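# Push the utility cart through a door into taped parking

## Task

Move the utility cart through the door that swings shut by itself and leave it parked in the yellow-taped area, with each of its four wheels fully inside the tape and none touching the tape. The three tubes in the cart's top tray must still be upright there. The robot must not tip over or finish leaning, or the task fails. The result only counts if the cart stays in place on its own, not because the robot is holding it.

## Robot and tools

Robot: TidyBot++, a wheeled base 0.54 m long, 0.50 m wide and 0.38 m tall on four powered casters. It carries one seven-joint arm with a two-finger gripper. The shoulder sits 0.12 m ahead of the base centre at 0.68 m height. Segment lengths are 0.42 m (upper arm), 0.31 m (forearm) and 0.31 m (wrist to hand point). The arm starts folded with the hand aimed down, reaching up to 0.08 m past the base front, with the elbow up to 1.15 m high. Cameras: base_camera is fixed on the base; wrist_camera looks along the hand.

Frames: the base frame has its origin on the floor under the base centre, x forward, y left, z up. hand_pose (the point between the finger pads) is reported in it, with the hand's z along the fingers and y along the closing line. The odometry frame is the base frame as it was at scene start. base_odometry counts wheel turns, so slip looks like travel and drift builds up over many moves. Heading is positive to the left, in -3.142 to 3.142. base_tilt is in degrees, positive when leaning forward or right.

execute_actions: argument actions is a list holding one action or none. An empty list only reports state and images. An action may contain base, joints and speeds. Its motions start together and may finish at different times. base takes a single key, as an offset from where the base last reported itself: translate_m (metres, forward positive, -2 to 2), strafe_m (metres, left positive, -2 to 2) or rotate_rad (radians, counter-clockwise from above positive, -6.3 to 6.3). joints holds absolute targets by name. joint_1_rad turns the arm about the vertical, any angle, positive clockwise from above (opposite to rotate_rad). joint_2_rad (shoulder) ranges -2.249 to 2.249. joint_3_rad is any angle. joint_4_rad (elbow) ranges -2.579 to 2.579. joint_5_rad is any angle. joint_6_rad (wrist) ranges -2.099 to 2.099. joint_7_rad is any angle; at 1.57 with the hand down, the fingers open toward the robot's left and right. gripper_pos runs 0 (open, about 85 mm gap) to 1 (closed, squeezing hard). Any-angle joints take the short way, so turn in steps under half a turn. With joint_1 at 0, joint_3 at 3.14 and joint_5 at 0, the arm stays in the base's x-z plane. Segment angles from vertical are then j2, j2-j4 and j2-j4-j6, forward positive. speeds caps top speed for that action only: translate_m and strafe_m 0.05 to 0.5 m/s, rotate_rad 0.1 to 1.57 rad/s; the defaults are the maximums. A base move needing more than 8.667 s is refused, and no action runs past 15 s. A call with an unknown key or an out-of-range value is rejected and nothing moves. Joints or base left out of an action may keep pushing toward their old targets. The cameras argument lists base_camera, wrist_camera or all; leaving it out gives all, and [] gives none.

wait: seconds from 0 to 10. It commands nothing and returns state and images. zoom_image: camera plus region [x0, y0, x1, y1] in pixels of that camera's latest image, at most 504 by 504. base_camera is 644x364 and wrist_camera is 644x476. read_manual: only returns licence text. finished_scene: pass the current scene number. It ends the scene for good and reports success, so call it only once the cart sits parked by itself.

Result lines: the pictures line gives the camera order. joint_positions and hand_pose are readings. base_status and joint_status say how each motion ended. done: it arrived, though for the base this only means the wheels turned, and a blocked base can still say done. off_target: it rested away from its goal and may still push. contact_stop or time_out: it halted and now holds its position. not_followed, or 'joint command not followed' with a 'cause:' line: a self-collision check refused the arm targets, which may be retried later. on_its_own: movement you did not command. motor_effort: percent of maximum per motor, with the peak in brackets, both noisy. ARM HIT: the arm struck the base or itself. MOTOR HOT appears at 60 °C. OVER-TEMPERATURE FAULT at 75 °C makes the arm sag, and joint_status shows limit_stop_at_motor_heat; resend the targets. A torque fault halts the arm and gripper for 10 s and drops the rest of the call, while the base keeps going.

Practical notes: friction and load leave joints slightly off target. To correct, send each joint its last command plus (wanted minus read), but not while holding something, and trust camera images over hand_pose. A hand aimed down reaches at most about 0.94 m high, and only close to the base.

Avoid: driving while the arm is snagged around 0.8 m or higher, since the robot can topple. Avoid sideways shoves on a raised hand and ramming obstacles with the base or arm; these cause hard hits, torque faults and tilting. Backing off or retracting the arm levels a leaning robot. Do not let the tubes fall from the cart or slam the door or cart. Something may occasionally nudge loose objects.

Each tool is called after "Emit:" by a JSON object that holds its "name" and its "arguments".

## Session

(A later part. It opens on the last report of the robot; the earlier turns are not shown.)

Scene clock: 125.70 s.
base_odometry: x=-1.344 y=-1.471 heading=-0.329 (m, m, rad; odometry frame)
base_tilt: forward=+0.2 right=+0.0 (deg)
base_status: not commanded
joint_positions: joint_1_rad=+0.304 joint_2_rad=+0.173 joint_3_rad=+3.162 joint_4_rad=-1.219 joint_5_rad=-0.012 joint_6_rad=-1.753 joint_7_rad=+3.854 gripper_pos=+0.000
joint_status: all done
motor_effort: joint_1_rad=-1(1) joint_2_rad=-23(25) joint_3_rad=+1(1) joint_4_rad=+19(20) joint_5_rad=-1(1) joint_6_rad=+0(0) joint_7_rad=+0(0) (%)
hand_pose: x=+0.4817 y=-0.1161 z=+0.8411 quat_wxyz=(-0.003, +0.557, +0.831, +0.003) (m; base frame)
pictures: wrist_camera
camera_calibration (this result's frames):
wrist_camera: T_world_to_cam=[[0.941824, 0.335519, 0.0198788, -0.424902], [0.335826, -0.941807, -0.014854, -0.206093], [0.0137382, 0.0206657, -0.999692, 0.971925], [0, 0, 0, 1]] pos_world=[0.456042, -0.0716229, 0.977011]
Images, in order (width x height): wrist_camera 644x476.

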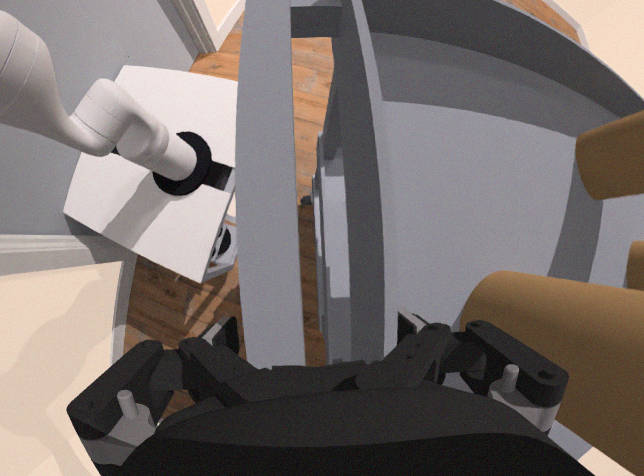

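The fingers straddle the bar and the tray's end wall. Closing the gripper.

Emit:
{"name": "execute_actions", "arguments": {"actions": [{"joints": {"gripper_pos": 1.0}}]}}

Scene clock: 127.00 s.
base_odometry: x=-1.344 y=-1.471 heading=-0.329 (m, m, rad; odometry frame)
base_tilt: forward=+0.2 right=+0.0 (deg)
base_status: not commanded
joint_positions: joint_1_rad=+0.302 joint_2_rad=+0.168 joint_3_rad=+3.162 joint_4_rad=-1.220 joint_5_rad=-0.013 joint_6_rad=-1.745 joint_7_rad=+3.853 gripper_pos=+0.270
joint_status: gripper_pos off_target (ended at +0.270, target +1.000)
motor_effort: joint_1_rad=+0(2) joint_2_rad=-26(29) joint_3_rad=+1(4) joint_4_rad=+18(24) joint_5_rad=-1(3) joint_6_rad=+1(3) joint_7_rad=+1(1) (%)
hand_pose: x=+0.4836 y=-0.1156 z=+0.8424 quat_wxyz=(+0.003, +0.556, +0.831, +0.006) (m; base frame)
pictures: base_camera, wrist_camera
camera_calibration (this result's frames):
wrist_camera: T_world_to_cam=[[0.941279, 0.336318, 0.029735, -0.434809], [0.336711, -0.941563, -0.0092491, -0.211289], [0.0248867, 0.0187181, -0.999515, 0.967432], [0, 0, 0, 1]] pos_world=[0.456344, -0.0708166, 0.977938]
Images, in order (width x height): base_camera 644x364, wrist_camera 644x476.

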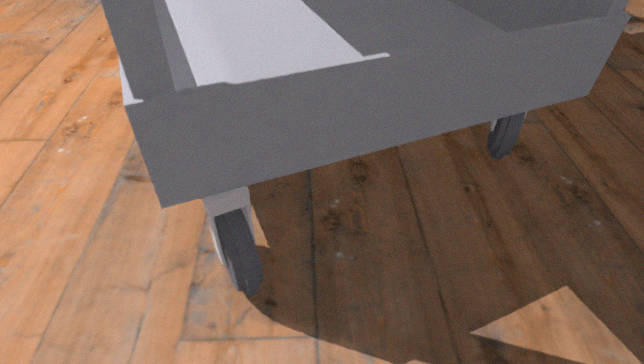

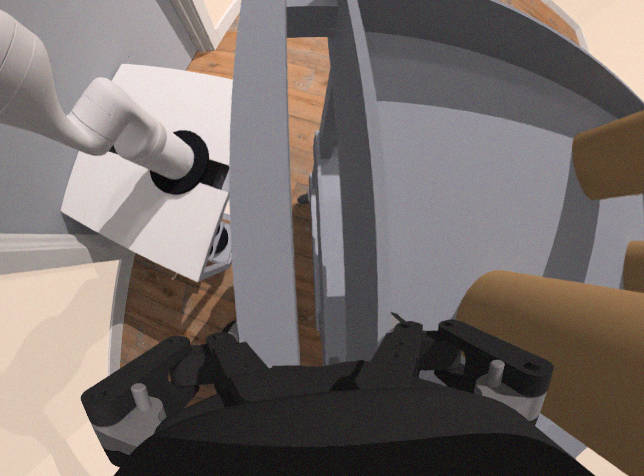

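Emit:
{"name": "execute_actions", "arguments": {"actions": [{"base": {"translate_m": -0.1}, "speeds": {"translate_m": 0.08}, "joints": {"joint_1_rad": 0.16, "joint_7_rad": 3.54}}]}}

Scene clock: 129.57 s.
base_odometry: x=-1.438 y=-1.439 heading=-0.329 (m, m, rad; odometry frame)
base_tilt: forward=+0.2 right=+0.1 (deg)
base_status: done
joint_positions: joint_1_rad=+0.158 joint_2_rad=+0.158 joint_3_rad=+3.164 joint_4_rad=-1.232 joint_5_rad=-0.007 joint_6_rad=-1.736 joint_7_rad=+3.566 gripper_pos=+0.270
joint_status: all done
motor_effort: joint_1_rad=+0(2) joint_2_rad=-25(32) joint_3_rad=+1(4) joint_4_rad=+20(24) joint_5_rad=+1(7) joint_6_rad=+3(8) joint_7_rad=+2(3) (%)
hand_pose: x=+0.4940 y=-0.0641 z=+0.8423 quat_wxyz=(+0.006, +0.615, +0.788, +0.005) (m; base frame)
pictures: base_camera, wrist_camera
camera_calibration (this result's frames):
wrist_camera: T_world_to_cam=[[0.979976, 0.196512, 0.0320872, -0.49192], [0.196762, -0.98044, -0.00479529, -0.103432], [0.0305172, 0.0110128, -0.999474, 0.962764], [0, 0, 0, 1]] pos_world=[0.473041, -0.0153435, 0.977546]
Images, in order (width x height): base_camera 644x364, wrist_camera 644x476.

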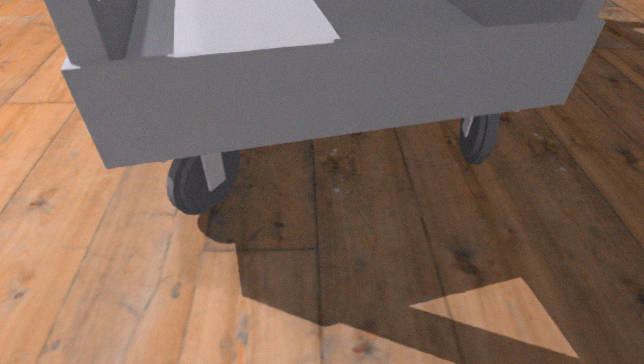

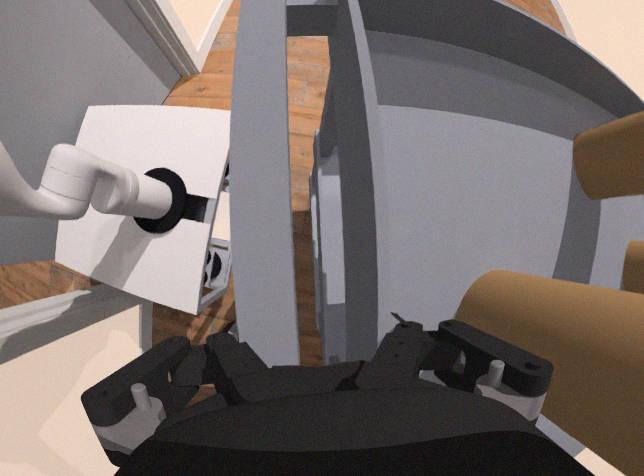

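Emit:
{"name": "execute_actions", "arguments": {"actions": [{"base": {"translate_m": -0.2}, "speeds": {"translate_m": 0.12}, "joints": {"joint_1_rad": -0.03, "joint_7_rad": 3.11}}]}}

Scene clock: 132.23 s.
base_odometry: x=-1.628 y=-1.374 heading=-0.330 (m, m, rad; odometry frame)
base_tilt: forward=+0.1 right=+0.0 (deg)
base_status: done
joint_positions: joint_1_rad=-0.038 joint_2_rad=+0.155 joint_3_rad=+3.161 joint_4_rad=-1.237 joint_5_rad=-0.010 joint_6_rad=-1.734 joint_7_rad=+3.129 gripper_pos=+0.271
joint_status: all done
motor_effort: joint_1_rad=-1(4) joint_2_rad=-22(29) joint_3_rad=+0(6) joint_4_rad=+20(23) joint_5_rad=+0(5) joint_6_rad=+4(9) joint_7_rad=+3(7) (%)
hand_pose: x=+0.4983 y=+0.0120 z=+0.8422 quat_wxyz=(+0.003, +0.704, +0.710, +0.008) (m; base frame)
pictures: base_camera, wrist_camera
camera_calibration (this result's frames):
wrist_camera: T_world_to_cam=[[0.998697, -0.0393202, 0.0325324, -0.518011], [-0.0388667, -0.99914, -0.0144567, 0.0961276], [0.0330729, 0.0131735, -0.999366, 0.960264], [0, 0, 0, 1]] pos_world=[0.489313, 0.0630267, 0.977897]
Images, in order (width x height): base_camera 644x364, wrist_camera 644x476.

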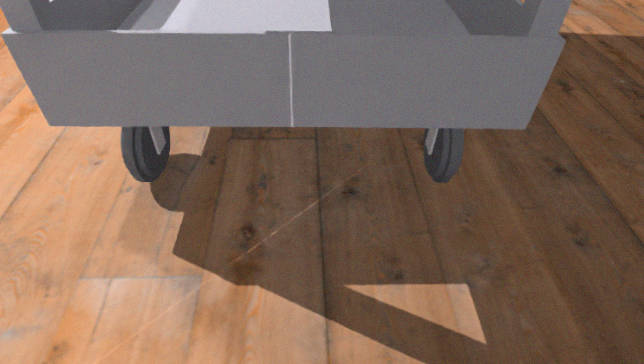

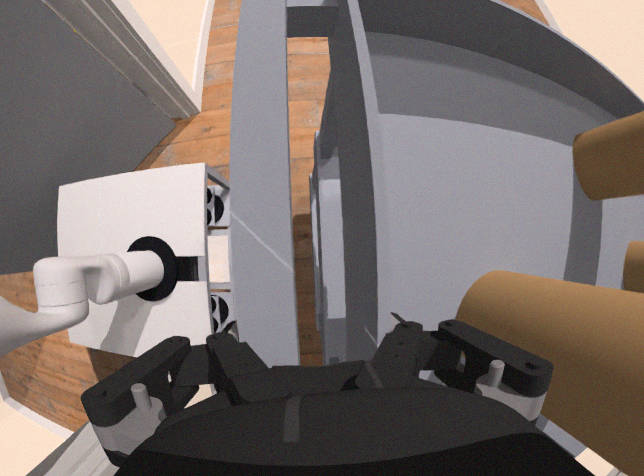

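Emit:
{"name": "execute_actions", "arguments": {"actions": [{"base": {"translate_m": -0.3}, "speeds": {"translate_m": 0.15}, "joints": {"joint_2_rad": -0.056, "joint_4_rad": -1.465}}]}}

Scene clock: 135.97 s.
base_odometry: x=-1.912 y=-1.276 heading=-0.330 (m, m, rad; odometry frame)
base_tilt: forward=+0.1 right=+0.0 (deg)
base_status: done
joint_positions: joint_1_rad=-0.036 joint_2_rad=-0.058 joint_3_rad=+3.168 joint_4_rad=-1.466 joint_5_rad=-0.012 joint_6_rad=-1.718 joint_7_rad=+3.129 gripper_pos=+0.272
joint_status: all done
motor_effort: joint_1_rad=-2(11) joint_2_rad=-14(34) joint_3_rad=+0(9) joint_4_rad=+22(26) joint_5_rad=-2(8) joint_6_rad=+4(8) joint_7_rad=+1(3) (%)
hand_pose: x=+0.4098 y=+0.0077 z=+0.8413 quat_wxyz=(+0.000, +0.707, +0.707, +0.010) (m; base frame)
pictures: base_camera, wrist_camera
camera_calibration (this result's frames):
wrist_camera: T_world_to_cam=[[0.998343, -0.0484564, 0.031023, -0.428302], [-0.0478262, -0.99864, -0.0207451, 0.097263], [0.0319861, 0.019227, -0.999303, 0.962771], [0, 0, 0, 1]] pos_world=[0.401449, 0.0578656, 0.977405]
Images, in order (width x height): base_camera 644x364, wrist_camera 644x476.

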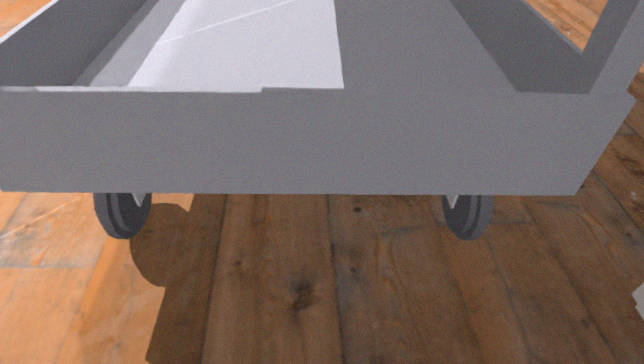

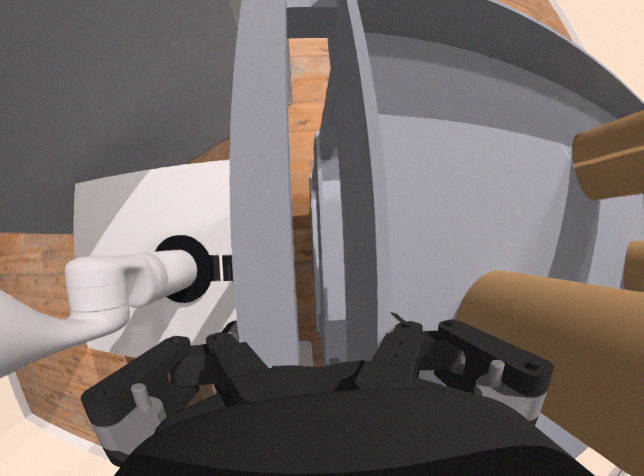

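Emit:
{"name": "execute_actions", "arguments": {"actions": [{"base": {"translate_m": -0.4}, "speeds": {"translate_m": 0.18}, "joints": {"joint_2_rad": -0.259, "joint_4_rad": -1.622, "joint_6_rad": -1.79}}]}}

Scene clock: 140.87 s.
base_odometry: x=-2.290 y=-1.147 heading=-0.330 (m, m, rad; odometry frame)
base_tilt: forward=+0.1 right=+0.1 (deg)
base_status: done
joint_positions: joint_1_rad=-0.033 joint_2_rad=-0.262 joint_3_rad=+3.173 joint_4_rad=-1.629 joint_5_rad=-0.010 joint_6_rad=-1.761 joint_7_rad=+3.125 gripper_pos=+0.272
joint_status: all done
motor_effort: joint_1_rad=-3(4) joint_2_rad=-6(30) joint_3_rad=-1(2) joint_4_rad=+21(26) joint_5_rad=-4(6) joint_6_rad=-1(12) joint_7_rad=+2(3) (%)
hand_pose: x=+0.3225 y=+0.0037 z=+0.8405 quat_wxyz=(-0.002, +0.711, +0.703, +0.011) (m; base frame)
pictures: base_camera, wrist_camera
camera_calibration (this result's frames):
wrist_camera: T_world_to_cam=[[0.99779, -0.0597931, 0.0289952, -0.339346], [-0.0590525, -0.997922, -0.0257598, 0.0969737], [0.0304752, 0.0239906, -0.999248, 0.965228], [0, 0, 0, 1]] pos_world=[0.314907, 0.0533253, 0.97684]
Images, in order (width x height): base_camera 644x364, wrist_camera 644x476.

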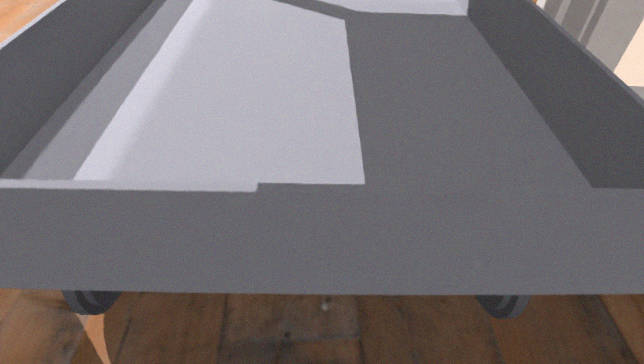

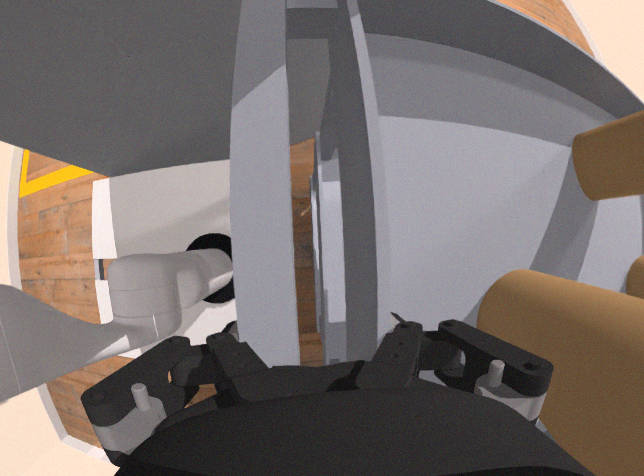

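Emit:
{"name": "execute_actions", "arguments": {"actions": [], "cameras": ["wrist_camera"]}}

Scene clock: 141.17 s.
base_odometry: x=-2.290 y=-1.147 heading=-0.330 (m, m, rad; odometry frame)
base_tilt: forward=+0.1 right=+0.0 (deg)
base_status: done
joint_positions: joint_1_rad=-0.033 joint_2_rad=-0.262 joint_3_rad=+3.173 joint_4_rad=-1.629 joint_5_rad=-0.010 joint_6_rad=-1.761 joint_7_rad=+3.125 gripper_pos=+0.272
joint_status: all done
motor_effort: joint_1_rad=-3(4) joint_2_rad=-6(30) joint_3_rad=-1(2) joint_4_rad=+20(26) joint_5_rad=-4(6) joint_6_rad=-1(12) joint_7_rad=+2(3) (%)
hand_pose: x=+0.3225 y=+0.0037 z=+0.8405 quat_wxyz=(-0.002, +0.711, +0.703, +0.011) (m; base frame)
pictures: wrist_camera
camera_calibration (this result's frames):
wrist_camera: T_world_to_cam=[[0.99779, -0.0597931, 0.0289949, -0.339346], [-0.0590525, -0.997922, -0.0257598, 0.0969737], [0.0304749, 0.0239906, -0.999248, 0.965229], [0, 0, 0, 1]] pos_world=[0.314907, 0.0533253, 0.97684]
Images, in order (width x height): wrist_camera 644x476.

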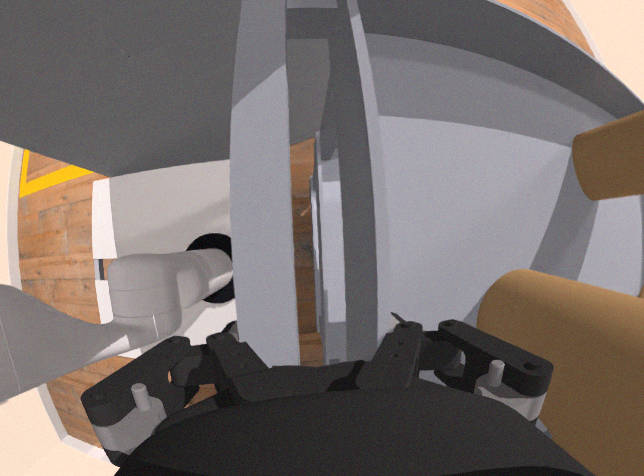

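Emit:
{"name": "execute_actions", "arguments": {"actions": [{"base": {"translate_m": -0.4}, "speeds": {"translate_m": 0.2}}]}}

Scene clock: 146.50 s.
base_odometry: x=-2.669 y=-1.017 heading=-0.331 (m, m, rad; odometry frame)
base_tilt: forward=+0.1 right=+0.0 (deg)
base_status: done
joint_positions: joint_1_rad=-0.031 joint_2_rad=-0.258 joint_3_rad=+3.175 joint_4_rad=-1.627 joint_5_rad=-0.009 joint_6_rad=-1.760 joint_7_rad=+3.124 gripper_pos=+0.273
joint_status: not commanded
motor_effort: joint_1_rad=-4(5) joint_2_rad=-6(16) joint_3_rad=-2(3) joint_4_rad=+23(25) joint_5_rad=-6(6) joint_6_rad=+1(12) joint_7_rad=+3(4) (%)
hand_pose: x=+0.3241 y=+0.0027 z=+0.8406 quat_wxyz=(-0.002, +0.713, +0.701, +0.011) (m; base frame)
pictures: base_camera, wrist_camera
camera_calibration (this result's frames):
wrist_camera: T_world_to_cam=[[0.997468, -0.06485, 0.0292036, -0.3411], [-0.0641271, -0.997627, -0.0250445, 0.0970466], [0.0307584, 0.0231083, -0.99926, 0.965213], [0, 0, 0, 1]] pos_world=[0.316771, 0.0523915, 0.97689]
Images, in order (width x height): base_camera 644x364, wrist_camera 644x476.

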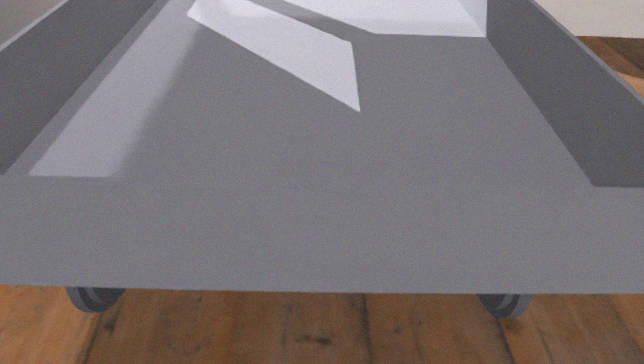

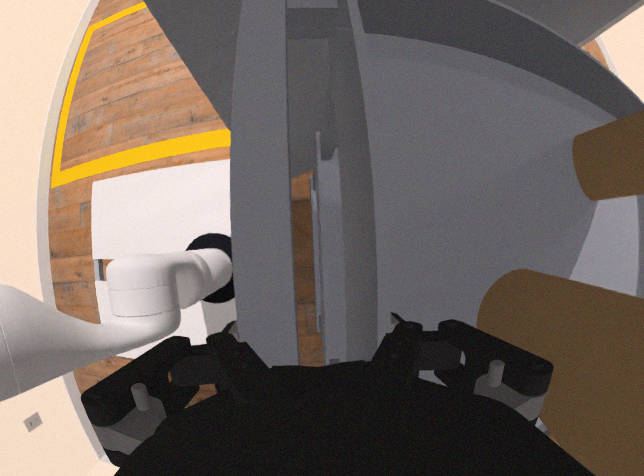

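Emit:
{"name": "execute_actions", "arguments": {"actions": [{"base": {"rotate_rad": -1.17}, "speeds": {"rotate_rad": 0.22}}]}}

Scene clock: 154.20 s.
base_odometry: x=-2.669 y=-1.016 heading=-1.500 (m, m, rad; odometry frame)
base_tilt: forward=+0.1 right=+0.0 (deg)
base_status: done
joint_positions: joint_1_rad=-0.047 joint_2_rad=-0.258 joint_3_rad=+3.154 joint_4_rad=-1.627 joint_5_rad=-0.025 joint_6_rad=-1.761 joint_7_rad=+3.146 gripper_pos=+0.273
joint_status: not commanded
motor_effort: joint_1_rad=-1(10) joint_2_rad=-9(10) joint_3_rad=+2(14) joint_4_rad=+19(23) joint_5_rad=-3(8) joint_6_rad=-6(6) joint_7_rad=-1(10) (%)
hand_pose: x=+0.3231 y=+0.0156 z=+0.8407 quat_wxyz=(-0.006, +0.691, +0.722, +0.014) (m; base frame)
pictures: base_camera, wrist_camera
camera_calibration (this result's frames):
wrist_camera: T_world_to_cam=[[0.999595, -0.00447906, 0.0281077, -0.339935], [-0.00350199, -0.999391, -0.0347151, 0.0985015], [0.0282461, 0.0346026, -0.999002, 0.965432], [0, 0, 0, 1]] pos_world=[0.312872, 0.0635125, 0.977442]
Images, in order (width x height): base_camera 644x364, wrist_camera 644x476.

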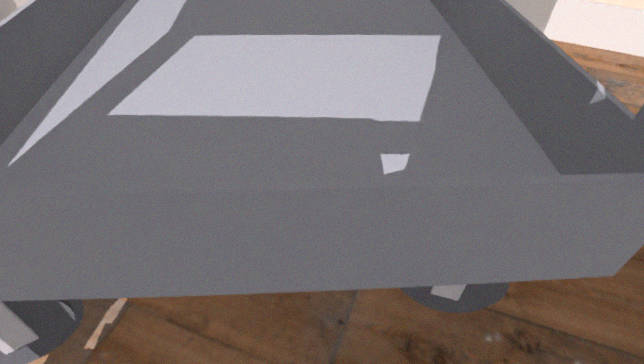

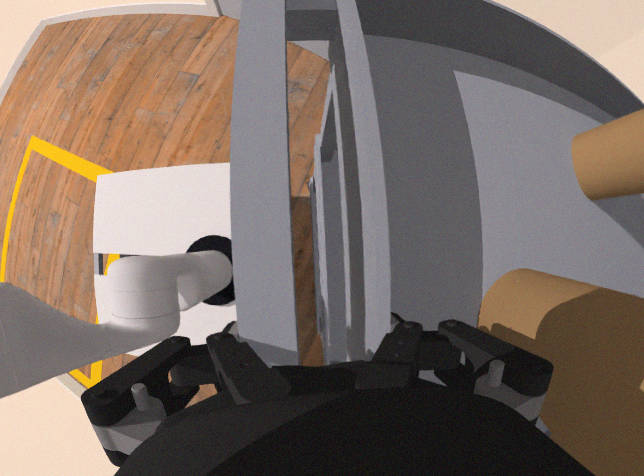

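Emit:
{"name": "execute_actions", "arguments": {"actions": [{"base": {"translate_m": -1.65}, "speeds": {"translate_m": 0.35}}]}}

Scene clock: 161.23 s.
base_odometry: x=-2.785 y=+0.630 heading=-1.500 (m, m, rad; odometry frame)
base_tilt: forward=+0.0 right=+0.0 (deg)
base_status: done
joint_positions: joint_1_rad=-0.022 joint_2_rad=-0.258 joint_3_rad=+3.187 joint_4_rad=-1.627 joint_5_rad=-0.004 joint_6_rad=-1.760 joint_7_rad=+3.114 gripper_pos=+0.273
joint_status: not commanded
motor_effort: joint_1_rad=-2(6) joint_2_rad=-5(18) joint_3_rad=+0(5) joint_4_rad=+20(24) joint_5_rad=-3(7) joint_6_rad=+0(12) joint_7_rad=+1(6) (%)
hand_pose: x=+0.3243 y=-0.0038 z=+0.8405 quat_wxyz=(-0.001, +0.724, +0.690, +0.010) (m; base frame)
pictures: base_camera, wrist_camera
camera_calibration (this result's frames):
wrist_camera: T_world_to_cam=[[0.994887, -0.0968808, 0.0285168, -0.340374], [-0.0962341, -0.995087, -0.0232411, 0.0995179], [0.0306283, 0.020378, -0.999323, 0.965369], [0, 0, 0, 1]] pos_world=[0.318643, 0.046381, 0.976735]
Images, in order (width x height): base_camera 644x364, wrist_camera 644x476.

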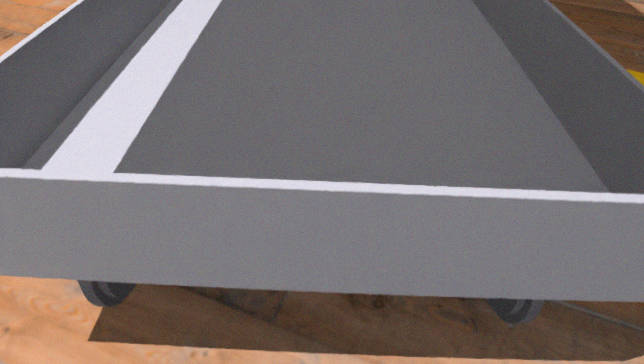

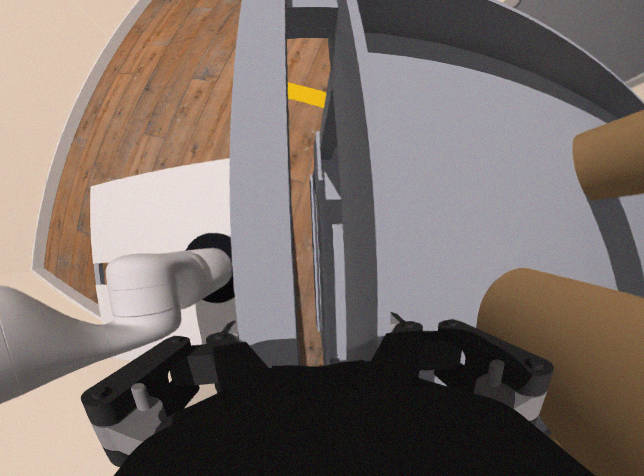

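Emit:
{"name": "zoom_image", "arguments": {"camera": "wrist_camera", "region": [0, 220, 200, 400]}}

Region (0, 220, 200, 400) of wrist_camera's 644x476 image, scaled by 2.520; it fills the top 454 rows of this view, and the rest is white.

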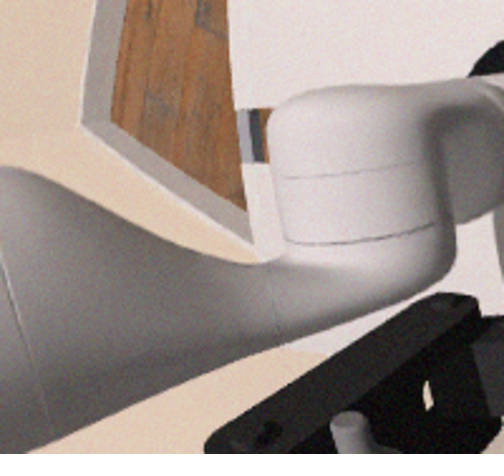

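Emit:
{"name": "execute_actions", "arguments": {"actions": [{"base": {"rotate_rad": -0.22}, "speeds": {"rotate_rad": 0.2}}], "cameras": []}}

Emit:
{"name": "execute_actions", "arguments": {"actions": [{"base": {"translate_m": -0.16}, "speeds": {"translate_m": 0.2}}]}}

Scene clock: 166.07 s.
base_odometry: x=-2.785 y=+0.630 heading=-1.719 (m, m, rad; odometry frame)
base_tilt: forward=+0.1 right=+0.0 (deg)
base_status: done
joint_positions: joint_1_rad=-0.045 joint_2_rad=-0.257 joint_3_rad=+3.152 joint_4_rad=-1.626 joint_5_rad=-0.028 joint_6_rad=-1.761 joint_7_rad=+3.135 gripper_pos=+0.273
joint_status: not commanded
motor_effort: joint_1_rad=-1(8) joint_2_rad=-6(8) joint_3_rad=+3(13) joint_4_rad=+23(23) joint_5_rad=-3(7) joint_6_rad=+1(6) joint_7_rad=+0(10) (%)
hand_pose: x=+0.3233 y=+0.0166 z=+0.8407 quat_wxyz=(-0.007, +0.695, +0.719, +0.015) (m; base frame)
pictures: none
No camera images: the call's "cameras" was empty. Leave "cameras" out to get every camera's image.

Scene clock: 167.63 s.
base_odometry: x=-2.761 y=+0.788 heading=-1.720 (m, m, rad; odometry frame)
base_tilt: forward=+0.1 right=+0.0 (deg)
base_status: done
joint_positions: joint_1_rad=-0.031 joint_2_rad=-0.254 joint_3_rad=+3.173 joint_4_rad=-1.624 joint_5_rad=-0.012 joint_6_rad=-1.758 joint_7_rad=+3.129 gripper_pos=+0.273
joint_status: not commanded
motor_effort: joint_1_rad=-4(3) joint_2_rad=-7(17) joint_3_rad=-2(6) joint_4_rad=+23(24) joint_5_rad=-6(6) joint_6_rad=+2(12) joint_7_rad=+3(6) (%)
hand_pose: x=+0.3257 y=+0.0040 z=+0.8406 quat_wxyz=(-0.003, +0.710, +0.704, +0.012) (m; base frame)
pictures: base_camera, wrist_camera
camera_calibration (this result's frames):
wrist_camera: T_world_to_cam=[[0.997926, -0.0574281, 0.0290756, -0.342642], [-0.056631, -0.998015, -0.0275331, 0.0981735], [0.0305991, 0.0258294, -0.999198, 0.965149], [0, 0, 0, 1]] pos_world=[0.317958, 0.0533722, 0.97704]
Images, in order (width x height): base_camera 644x364, wrist_camera 644x476.

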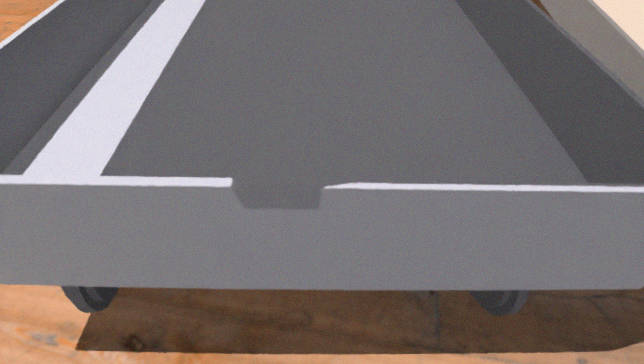

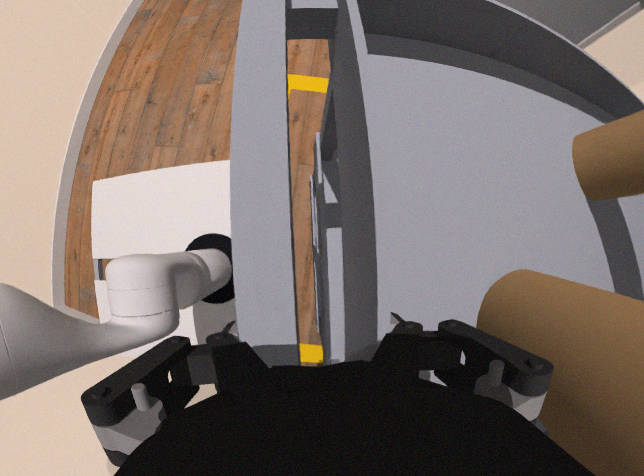

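Emit:
{"name": "execute_actions", "arguments": {"actions": [{"joints": {"gripper_pos": 0.0}}], "cameras": ["wrist_camera"]}}

Scene clock: 169.97 s.
base_odometry: x=-2.761 y=+0.788 heading=-1.720 (m, m, rad; odometry frame)
base_tilt: forward=+0.1 right=+0.0 (deg)
base_status: not commanded
joint_positions: joint_1_rad=-0.031 joint_2_rad=-0.255 joint_3_rad=+3.172 joint_4_rad=-1.625 joint_5_rad=-0.012 joint_6_rad=-1.758 joint_7_rad=+3.129 gripper_pos=+0.000
joint_status: all done
motor_effort: joint_1_rad=-1(3) joint_2_rad=-6(10) joint_3_rad=+1(2) joint_4_rad=+19(26) joint_5_rad=-1(6) joint_6_rad=+0(1) joint_7_rad=+0(3) (%)
hand_pose: x=+0.3255 y=+0.0043 z=+0.8405 quat_wxyz=(-0.003, +0.710, +0.704, +0.012) (m; base frame)
pictures: wrist_camera
camera_calibration (this result's frames):
wrist_camera: T_world_to_cam=[[0.997986, -0.0564333, 0.0289615, -0.342341], [-0.0556467, -0.998078, -0.027282, 0.0978705], [0.0304454, 0.0256154, -0.999208, 0.965122], [0, 0, 0, 1]] pos_world=[0.317714, 0.053641, 0.976942]
Images, in order (width x height): wrist_camera 644x476.

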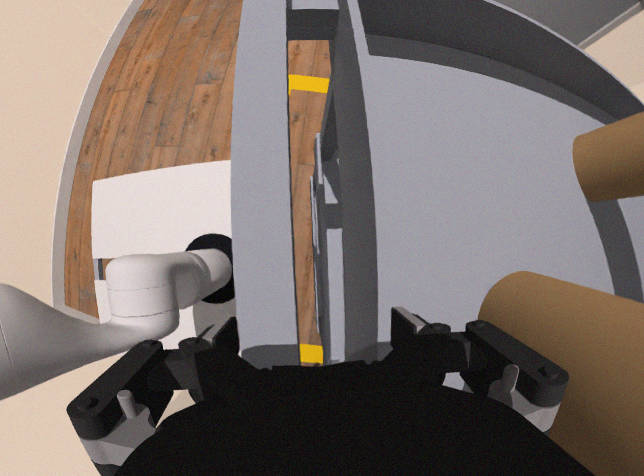

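Emit:
{"name": "execute_actions", "arguments": {"actions": [{"joints": {"joint_2_rad": -0.205, "joint_4_rad": -1.397, "joint_6_rad": -1.969}}], "cameras": ["wrist_camera"]}}

Scene clock: 171.90 s.
base_odometry: x=-2.761 y=+0.788 heading=-1.720 (m, m, rad; odometry frame)
base_tilt: forward=+0.1 right=+0.0 (deg)
base_status: not commanded
joint_positions: joint_1_rad=-0.031 joint_2_rad=-0.225 joint_3_rad=+3.172 joint_4_rad=-1.416 joint_5_rad=-0.012 joint_6_rad=-1.929 joint_7_rad=+3.129 gripper_pos=+0.000
joint_status: all done
motor_effort: joint_1_rad=-1(1) joint_2_rad=-7(6) joint_3_rad=+1(1) joint_4_rad=+18(20) joint_5_rad=-1(1) joint_6_rad=+0(1) joint_7_rad=+0(0) (%)
hand_pose: x=+0.3244 y=+0.0038 z=+0.8973 quat_wxyz=(+0.001, +0.709, +0.705, +0.014) (m; base frame)
pictures: wrist_camera
camera_calibration (this result's frames):
wrist_camera: T_world_to_cam=[[0.997796, -0.0546363, 0.0376555, -0.350696], [-0.0536674, -0.998213, -0.0262782, 0.0973523], [0.0390239, 0.0241994, -0.998945, 1.01888], [0, 0, 0, 1]] pos_world=[0.315387, 0.0533615, 1.03356]
Images, in order (width x height): wrist_camera 644x476.

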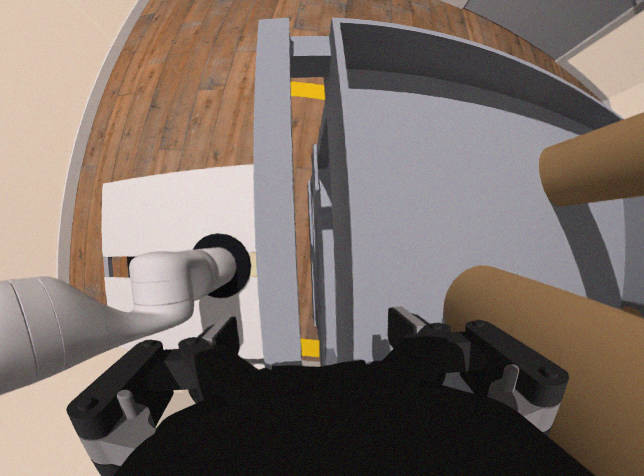

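Emit:
{"name": "execute_actions", "arguments": {"actions": [{"base": {"strafe_m": 0.6}, "joints": {"joint_7_rad": 0.75}}]}}

Scene clock: 175.40 s.
base_odometry: x=-2.167 y=+0.699 heading=-1.720 (m, m, rad; odometry frame)
base_tilt: forward=+0.1 right=+0.0 (deg)
base_status: done
joint_positions: joint_1_rad=-0.031 joint_2_rad=-0.221 joint_3_rad=+3.172 joint_4_rad=-1.416 joint_5_rad=-0.012 joint_6_rad=-1.929 joint_7_rad=+0.767 gripper_pos=+0.000
joint_status: all done
motor_effort: joint_1_rad=-1(2) joint_2_rad=-7(8) joint_3_rad=+1(2) joint_4_rad=+18(19) joint_5_rad=-1(2) joint_6_rad=+0(0) joint_7_rad=+0(1) (%)
hand_pose: x=+0.3252 y=+0.0038 z=+0.8965 quat_wxyz=(-0.012, +0.921, -0.388, +0.005) (m; base frame)
pictures: base_camera, wrist_camera
camera_calibration (this result's frames):
wrist_camera: T_world_to_cam=[[-0.74832, -0.66329, -0.00802512, 0.259689], [-0.663276, 0.74836, -0.00462188, 0.26953], [0.00907132, 0.00186422, -0.999957, 1.02879], [0, 0, 0, 1]] pos_world=[0.363771, -0.0313742, 1.03208]
Images, in order (width x height): base_camera 644x364, wrist_camera 644x476.

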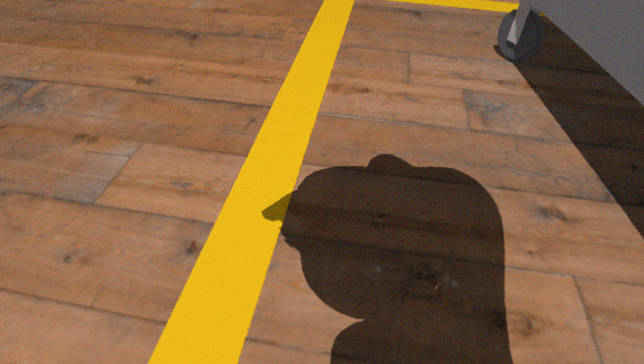

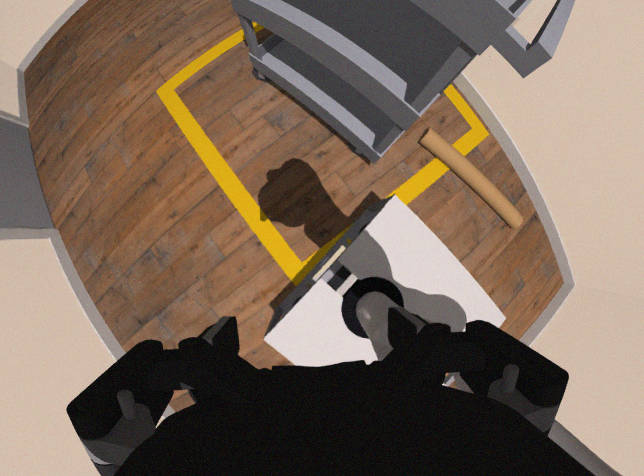

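Emit:
{"name": "execute_actions", "arguments": {"actions": [{"joints": {"joint_1_rad": 1.2, "joint_2_rad": -0.5, "joint_4_rad": -1.0, "joint_6_rad": -1.65, "joint_7_rad": 1.6}}], "cameras": ["wrist_camera"]}}

Scene clock: 178.67 s.
base_odometry: x=-2.167 y=+0.699 heading=-1.720 (m, m, rad; odometry frame)
base_tilt: forward=+0.1 right=+0.1 (deg)
base_status: not commanded
joint_positions: joint_1_rad=+1.182 joint_2_rad=-0.489 joint_3_rad=+3.172 joint_4_rad=-1.021 joint_5_rad=-0.012 joint_6_rad=-1.691 joint_7_rad=+1.565 gripper_pos=+0.000
joint_status: all done
motor_effort: joint_1_rad=-1(1) joint_2_rad=+6(8) joint_3_rad=+1(0) joint_4_rad=+16(19) joint_5_rad=-1(1) joint_6_rad=+6(7) joint_7_rad=+0(2) (%)
hand_pose: x=+0.1920 y=-0.1965 z=+1.1354 quat_wxyz=(+0.241, +0.736, -0.511, +0.372) (m; base frame)
pictures: wrist_camera
camera_calibration (this result's frames):
wrist_camera: T_world_to_cam=[[-0.945935, -0.320113, -0.0522989, 0.18468], [-0.153977, 0.585087, -0.796219, 1.10112], [0.285479, -0.745118, -0.602744, 0.618421], [0, 0, 0, 1]] pos_world=[0.167696, -0.124333, 1.25914]
Images, in order (width x height): wrist_camera 644x476.

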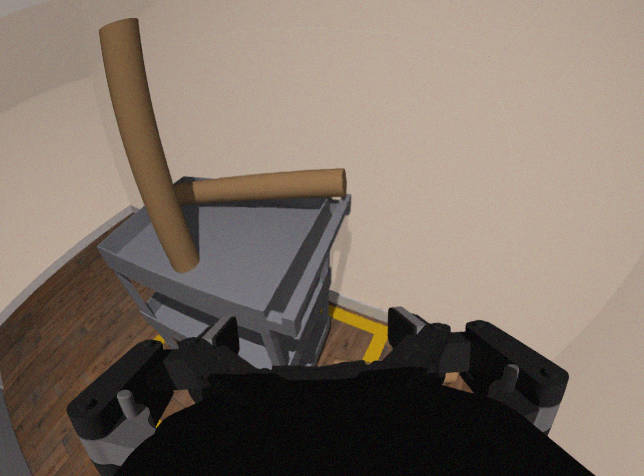

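Emit:
{"name": "zoom_image", "arguments": {"camera": "wrist_camera", "region": [90, 150, 390, 350]}}

Region (90, 150, 390, 350) of wrist_camera's 644x476 image, scaled by 1.680.

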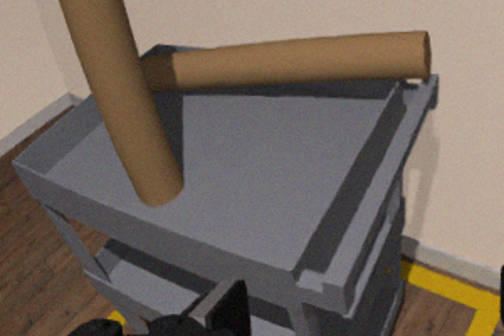

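Emit:
{"name": "execute_actions", "arguments": {"actions": [{"base": {"strafe_m": -0.055}, "joints": {"joint_1_rad": 1.29, "joint_2_rad": 0.0, "joint_3_rad": 3.12, "joint_4_rad": -1.22, "joint_6_rad": -0.95, "joint_7_rad": 0.05}}], "cameras": ["wrist_camera"]}}

Scene clock: 193.57 s.
base_odometry: x=-2.222 y=+0.707 heading=-1.720 (m, m, rad; odometry frame)
base_tilt: forward=+0.1 right=+0.0 (deg)
base_status: done
joint_positions: joint_1_rad=+1.270 joint_2_rad=+0.006 joint_3_rad=+3.137 joint_4_rad=-1.206 joint_5_rad=-0.012 joint_6_rad=-0.989 joint_7_rad=+0.079 gripper_pos=+0.000
joint_status: all done
motor_effort: joint_1_rad=-1(1) joint_2_rad=-21(25) joint_3_rad=+1(2) joint_4_rad=+24(26) joint_5_rad=-1(1) joint_6_rad=+7(7) joint_7_rad=+0(1) (%)
hand_pose: x=+0.2879 y=-0.5215 z=+1.0298 quat_wxyz=(-0.057, +0.169, -0.875, +0.450) (m; base frame)
pictures: wrist_camera
camera_calibration (this result's frames):
wrist_camera: T_world_to_cam=[[-0.204356, 0.567338, -0.797726, 1.18273], [0.948343, 0.316755, -0.0176666, -0.0370994], [0.24266, -0.760128, -0.602762, 0.289754], [0, 0, 0, 1]] pos_world=[0.20657, -0.439007, 1.11749]
Images, in order (width x height): wrist_camera 644x476.

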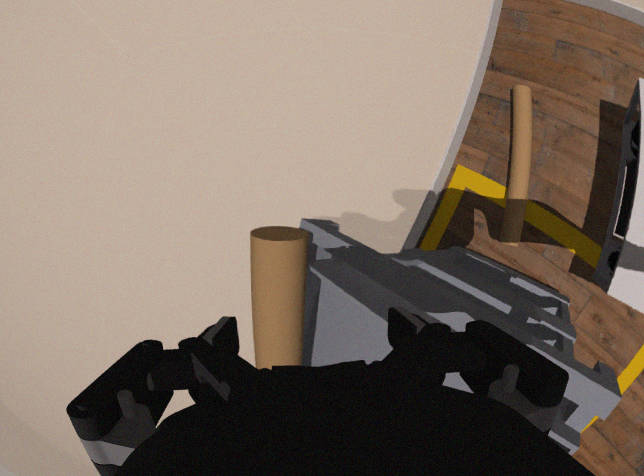

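Emit:
{"name": "zoom_image", "arguments": {"camera": "wrist_camera", "region": [220, 200, 380, 380]}}

Region (220, 200, 380, 380) of wrist_camera's 644x476 image, scaled by 2.800.

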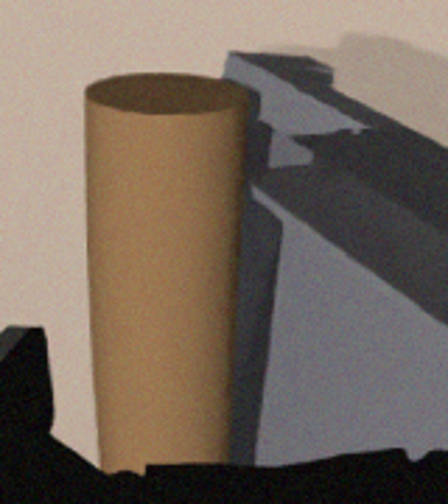

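Emit:
{"name": "zoom_image", "arguments": {"camera": "wrist_camera", "region": [470, 70, 570, 260]}}

Region (470, 70, 570, 260) of wrist_camera's 644x476 image, scaled by 2.653; it fills the left 265 columns of this view, and the rest is white.

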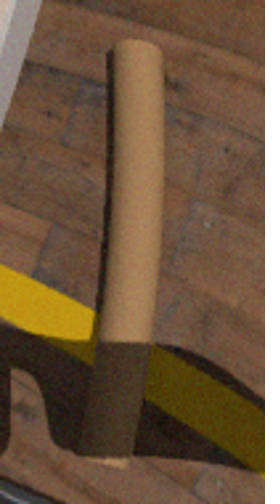

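Emit:
{"name": "execute_actions", "arguments": {"actions": [{"base": {"translate_m": 0.41}, "speeds": {"translate_m": 0.3}, "joints": {"joint_1_rad": 1.63, "joint_2_rad": 0.265, "joint_4_rad": -1.035, "joint_6_rad": -0.92, "joint_7_rad": 0.22}}]}}

Scene clock: 204.77 s.
base_odometry: x=-2.282 y=+0.302 heading=-1.720 (m, m, rad; odometry frame)
base_tilt: forward=+0.1 right=+0.0 (deg)
base_status: done
joint_positions: joint_1_rad=+1.620 joint_2_rad=+0.269 joint_3_rad=+3.128 joint_4_rad=-1.057 joint_5_rad=-0.012 joint_6_rad=-0.962 joint_7_rad=+0.185 gripper_pos=+0.000
joint_status: all done
motor_effort: joint_1_rad=-1(1) joint_2_rad=-32(34) joint_3_rad=+1(1) joint_4_rad=+24(25) joint_5_rad=-1(1) joint_6_rad=+6(7) joint_7_rad=+0(0) (%)
hand_pose: x=+0.0988 y=-0.6510 z=+0.9590 quat_wxyz=(+0.038, +0.066, -0.908, +0.412) (m; base frame)
pictures: base_camera, wrist_camera
camera_calibration (this result's frames):
wrist_camera: T_world_to_cam=[[-0.102921, 0.667869, -0.737128, 1.15841], [0.994415, 0.0516877, -0.0920135, 0.0761476], [-0.0233525, -0.742482, -0.669459, 0.296246], [0, 0, 0, 1]] pos_world=[0.0504202, -0.557642, 1.05923]
Images, in order (width x height): base_camera 644x364, wrist_camera 644x476.

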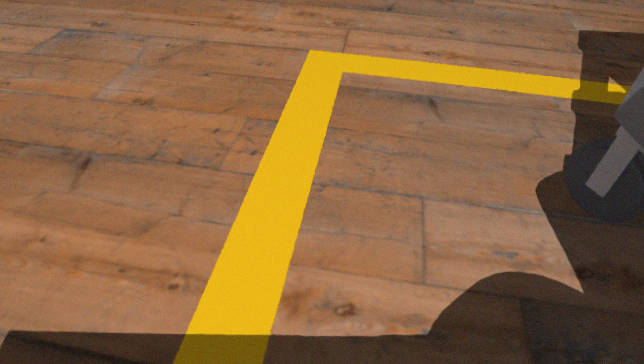

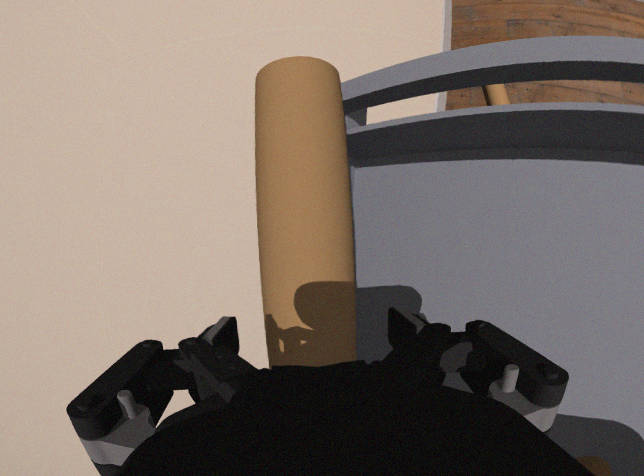

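Emit:
{"name": "execute_actions", "arguments": {"actions": []}}

Scene clock: 207.17 s.
base_odometry: x=-2.282 y=+0.302 heading=-1.720 (m, m, rad; odometry frame)
base_tilt: forward=+0.1 right=+0.0 (deg)
base_status: done
joint_positions: joint_1_rad=+1.620 joint_2_rad=+0.269 joint_3_rad=+3.128 joint_4_rad=-1.057 joint_5_rad=-0.012 joint_6_rad=-0.962 joint_7_rad=+0.185 gripper_pos=+0.000
joint_status: all done
motor_effort: joint_1_rad=-1(1) joint_2_rad=-32(34) joint_3_rad=+0(1) joint_4_rad=+24(25) joint_5_rad=-1(1) joint_6_rad=+6(7) joint_7_rad=+0(0) (%)
hand_pose: x=+0.0988 y=-0.6510 z=+0.9590 quat_wxyz=(+0.038, +0.066, -0.908, +0.412) (m; base frame)
pictures: base_camera, wrist_camera
camera_calibration (this result's frames):
wrist_camera: T_world_to_cam=[[-0.102921, 0.667869, -0.737128, 1.15841], [0.994415, 0.0516878, -0.0920134, 0.0761476], [-0.0233523, -0.742482, -0.669459, 0.296246], [0, 0, 0, 1]] pos_world=[0.0504202, -0.557642, 1.05923]
Images, in order (width x height): base_camera 644x364, wrist_camera 644x476.

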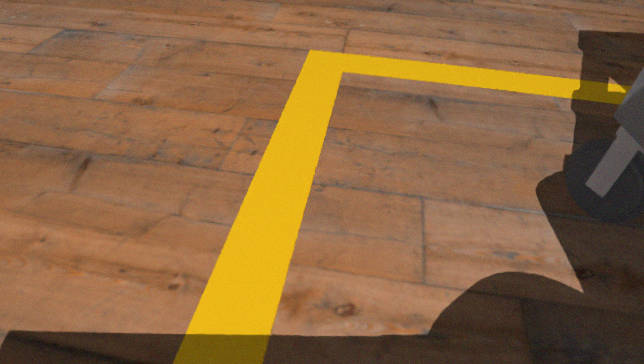

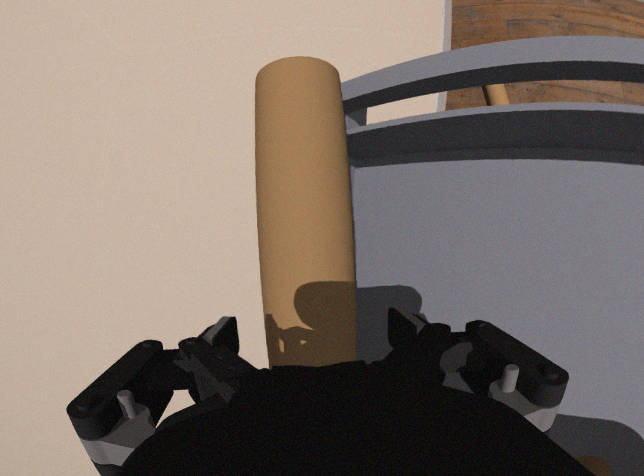

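Emit:
{"name": "execute_actions", "arguments": {"actions": [{"joints": {"joint_2_rad": 0.38, "joint_4_rad": -1.021, "joint_6_rad": -0.835}}], "cameras": ["wrist_camera"]}}

Scene clock: 209.53 s.
base_odometry: x=-2.282 y=+0.302 heading=-1.720 (m, m, rad; odometry frame)
base_tilt: forward=+0.1 right=+0.1 (deg)
base_status: not commanded
joint_positions: joint_1_rad=+1.620 joint_2_rad=+0.384 joint_3_rad=+3.128 joint_4_rad=-1.039 joint_5_rad=-0.012 joint_6_rad=-0.875 joint_7_rad=+0.185 gripper_pos=+0.000
joint_status: all done
motor_effort: joint_1_rad=-2(1) joint_2_rad=-36(39) joint_3_rad=+1(0) joint_4_rad=+24(26) joint_5_rad=-1(1) joint_6_rad=+6(6) joint_7_rad=+0(0) (%)
hand_pose: x=+0.0963 y=-0.7006 z=+0.9118 quat_wxyz=(+0.037, +0.065, -0.910, +0.408) (m; base frame)
pictures: wrist_camera
camera_calibration (this result's frames):
wrist_camera: T_world_to_cam=[[-0.100453, 0.674804, -0.731128, 1.15564], [0.994673, 0.0510293, -0.0895644, 0.0741531], [-0.0231295, -0.73623, -0.676336, 0.238436], [0, 0, 0, 1]] pos_world=[0.0478446, -0.608073, 1.01283]
Images, in order (width x height): wrist_camera 644x476.

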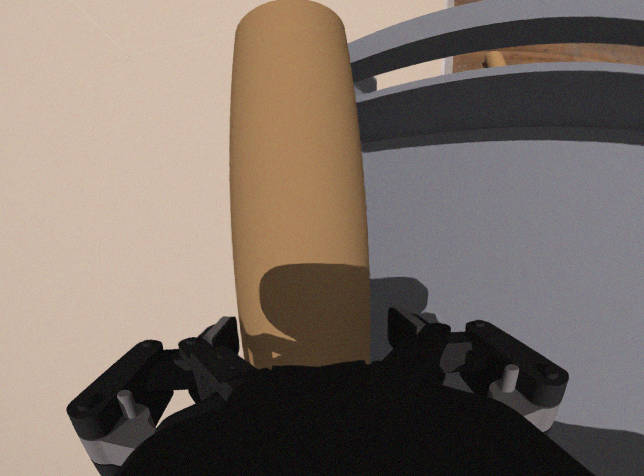

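Emit:
{"name": "zoom_image", "arguments": {"camera": "wrist_camera", "region": [200, 250, 440, 390]}}

Region (200, 250, 440, 390) of wrist_camera's 644x476 image, scaled by 2.100; it fills the top 294 rows of this view, and the rest is white.

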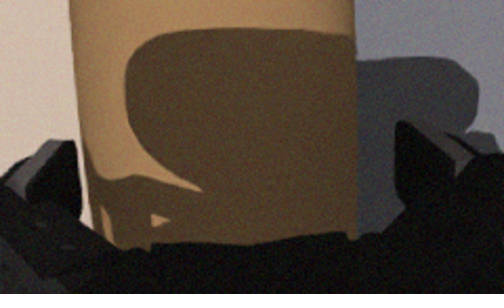

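Emit:
{"name": "execute_actions", "arguments": {"actions": [{"joints": {"joint_2_rad": 0.451, "joint_4_rad": -0.965, "joint_6_rad": -0.82}}], "cameras": ["wrist_camera"]}}

Scene clock: 216.23 s.
base_odometry: x=-2.282 y=+0.302 heading=-1.720 (m, m, rad; odometry frame)
base_tilt: forward=+0.1 right=+0.1 (deg)
base_status: not commanded
joint_positions: joint_1_rad=+1.620 joint_2_rad=+0.441 joint_3_rad=+3.128 joint_4_rad=-0.987 joint_5_rad=-0.012 joint_6_rad=-0.862 joint_7_rad=+0.185 gripper_pos=+0.000
joint_status: all done
motor_effort: joint_1_rad=-1(2) joint_2_rad=-38(40) joint_3_rad=+0(0) joint_4_rad=+24(27) joint_5_rad=-1(1) joint_6_rad=+6(12) joint_7_rad=+0(0) (%)
hand_pose: x=+0.0951 y=-0.7244 z=+0.9017 quat_wxyz=(+0.037, +0.064, -0.909, +0.411) (m; base frame)
pictures: wrist_camera
camera_calibration (this result's frames):
wrist_camera: T_world_to_cam=[[-0.0997656, 0.669992, -0.735634, 1.16471], [0.994741, 0.0499372, -0.0894241, 0.0747709], [-0.023178, -0.740686, -0.671451, 0.206322], [0, 0, 0, 1]] pos_world=[0.0466029, -0.631263, 1.00202]
Images, in order (width x height): wrist_camera 644x476.

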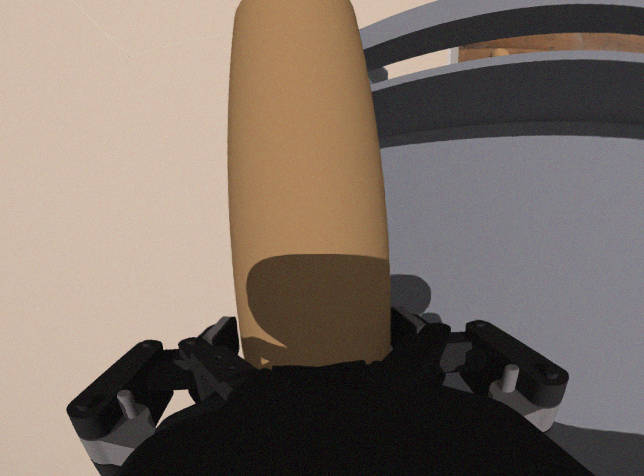

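Emit:
{"name": "zoom_image", "arguments": {"camera": "wrist_camera", "region": [200, 250, 440, 390]}}

Region (200, 250, 440, 390) of wrist_camera's 644x476 image, scaled by 2.100; it fills the top 294 rows of this view, and the rest is white.

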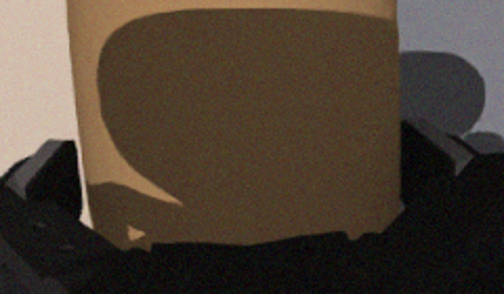

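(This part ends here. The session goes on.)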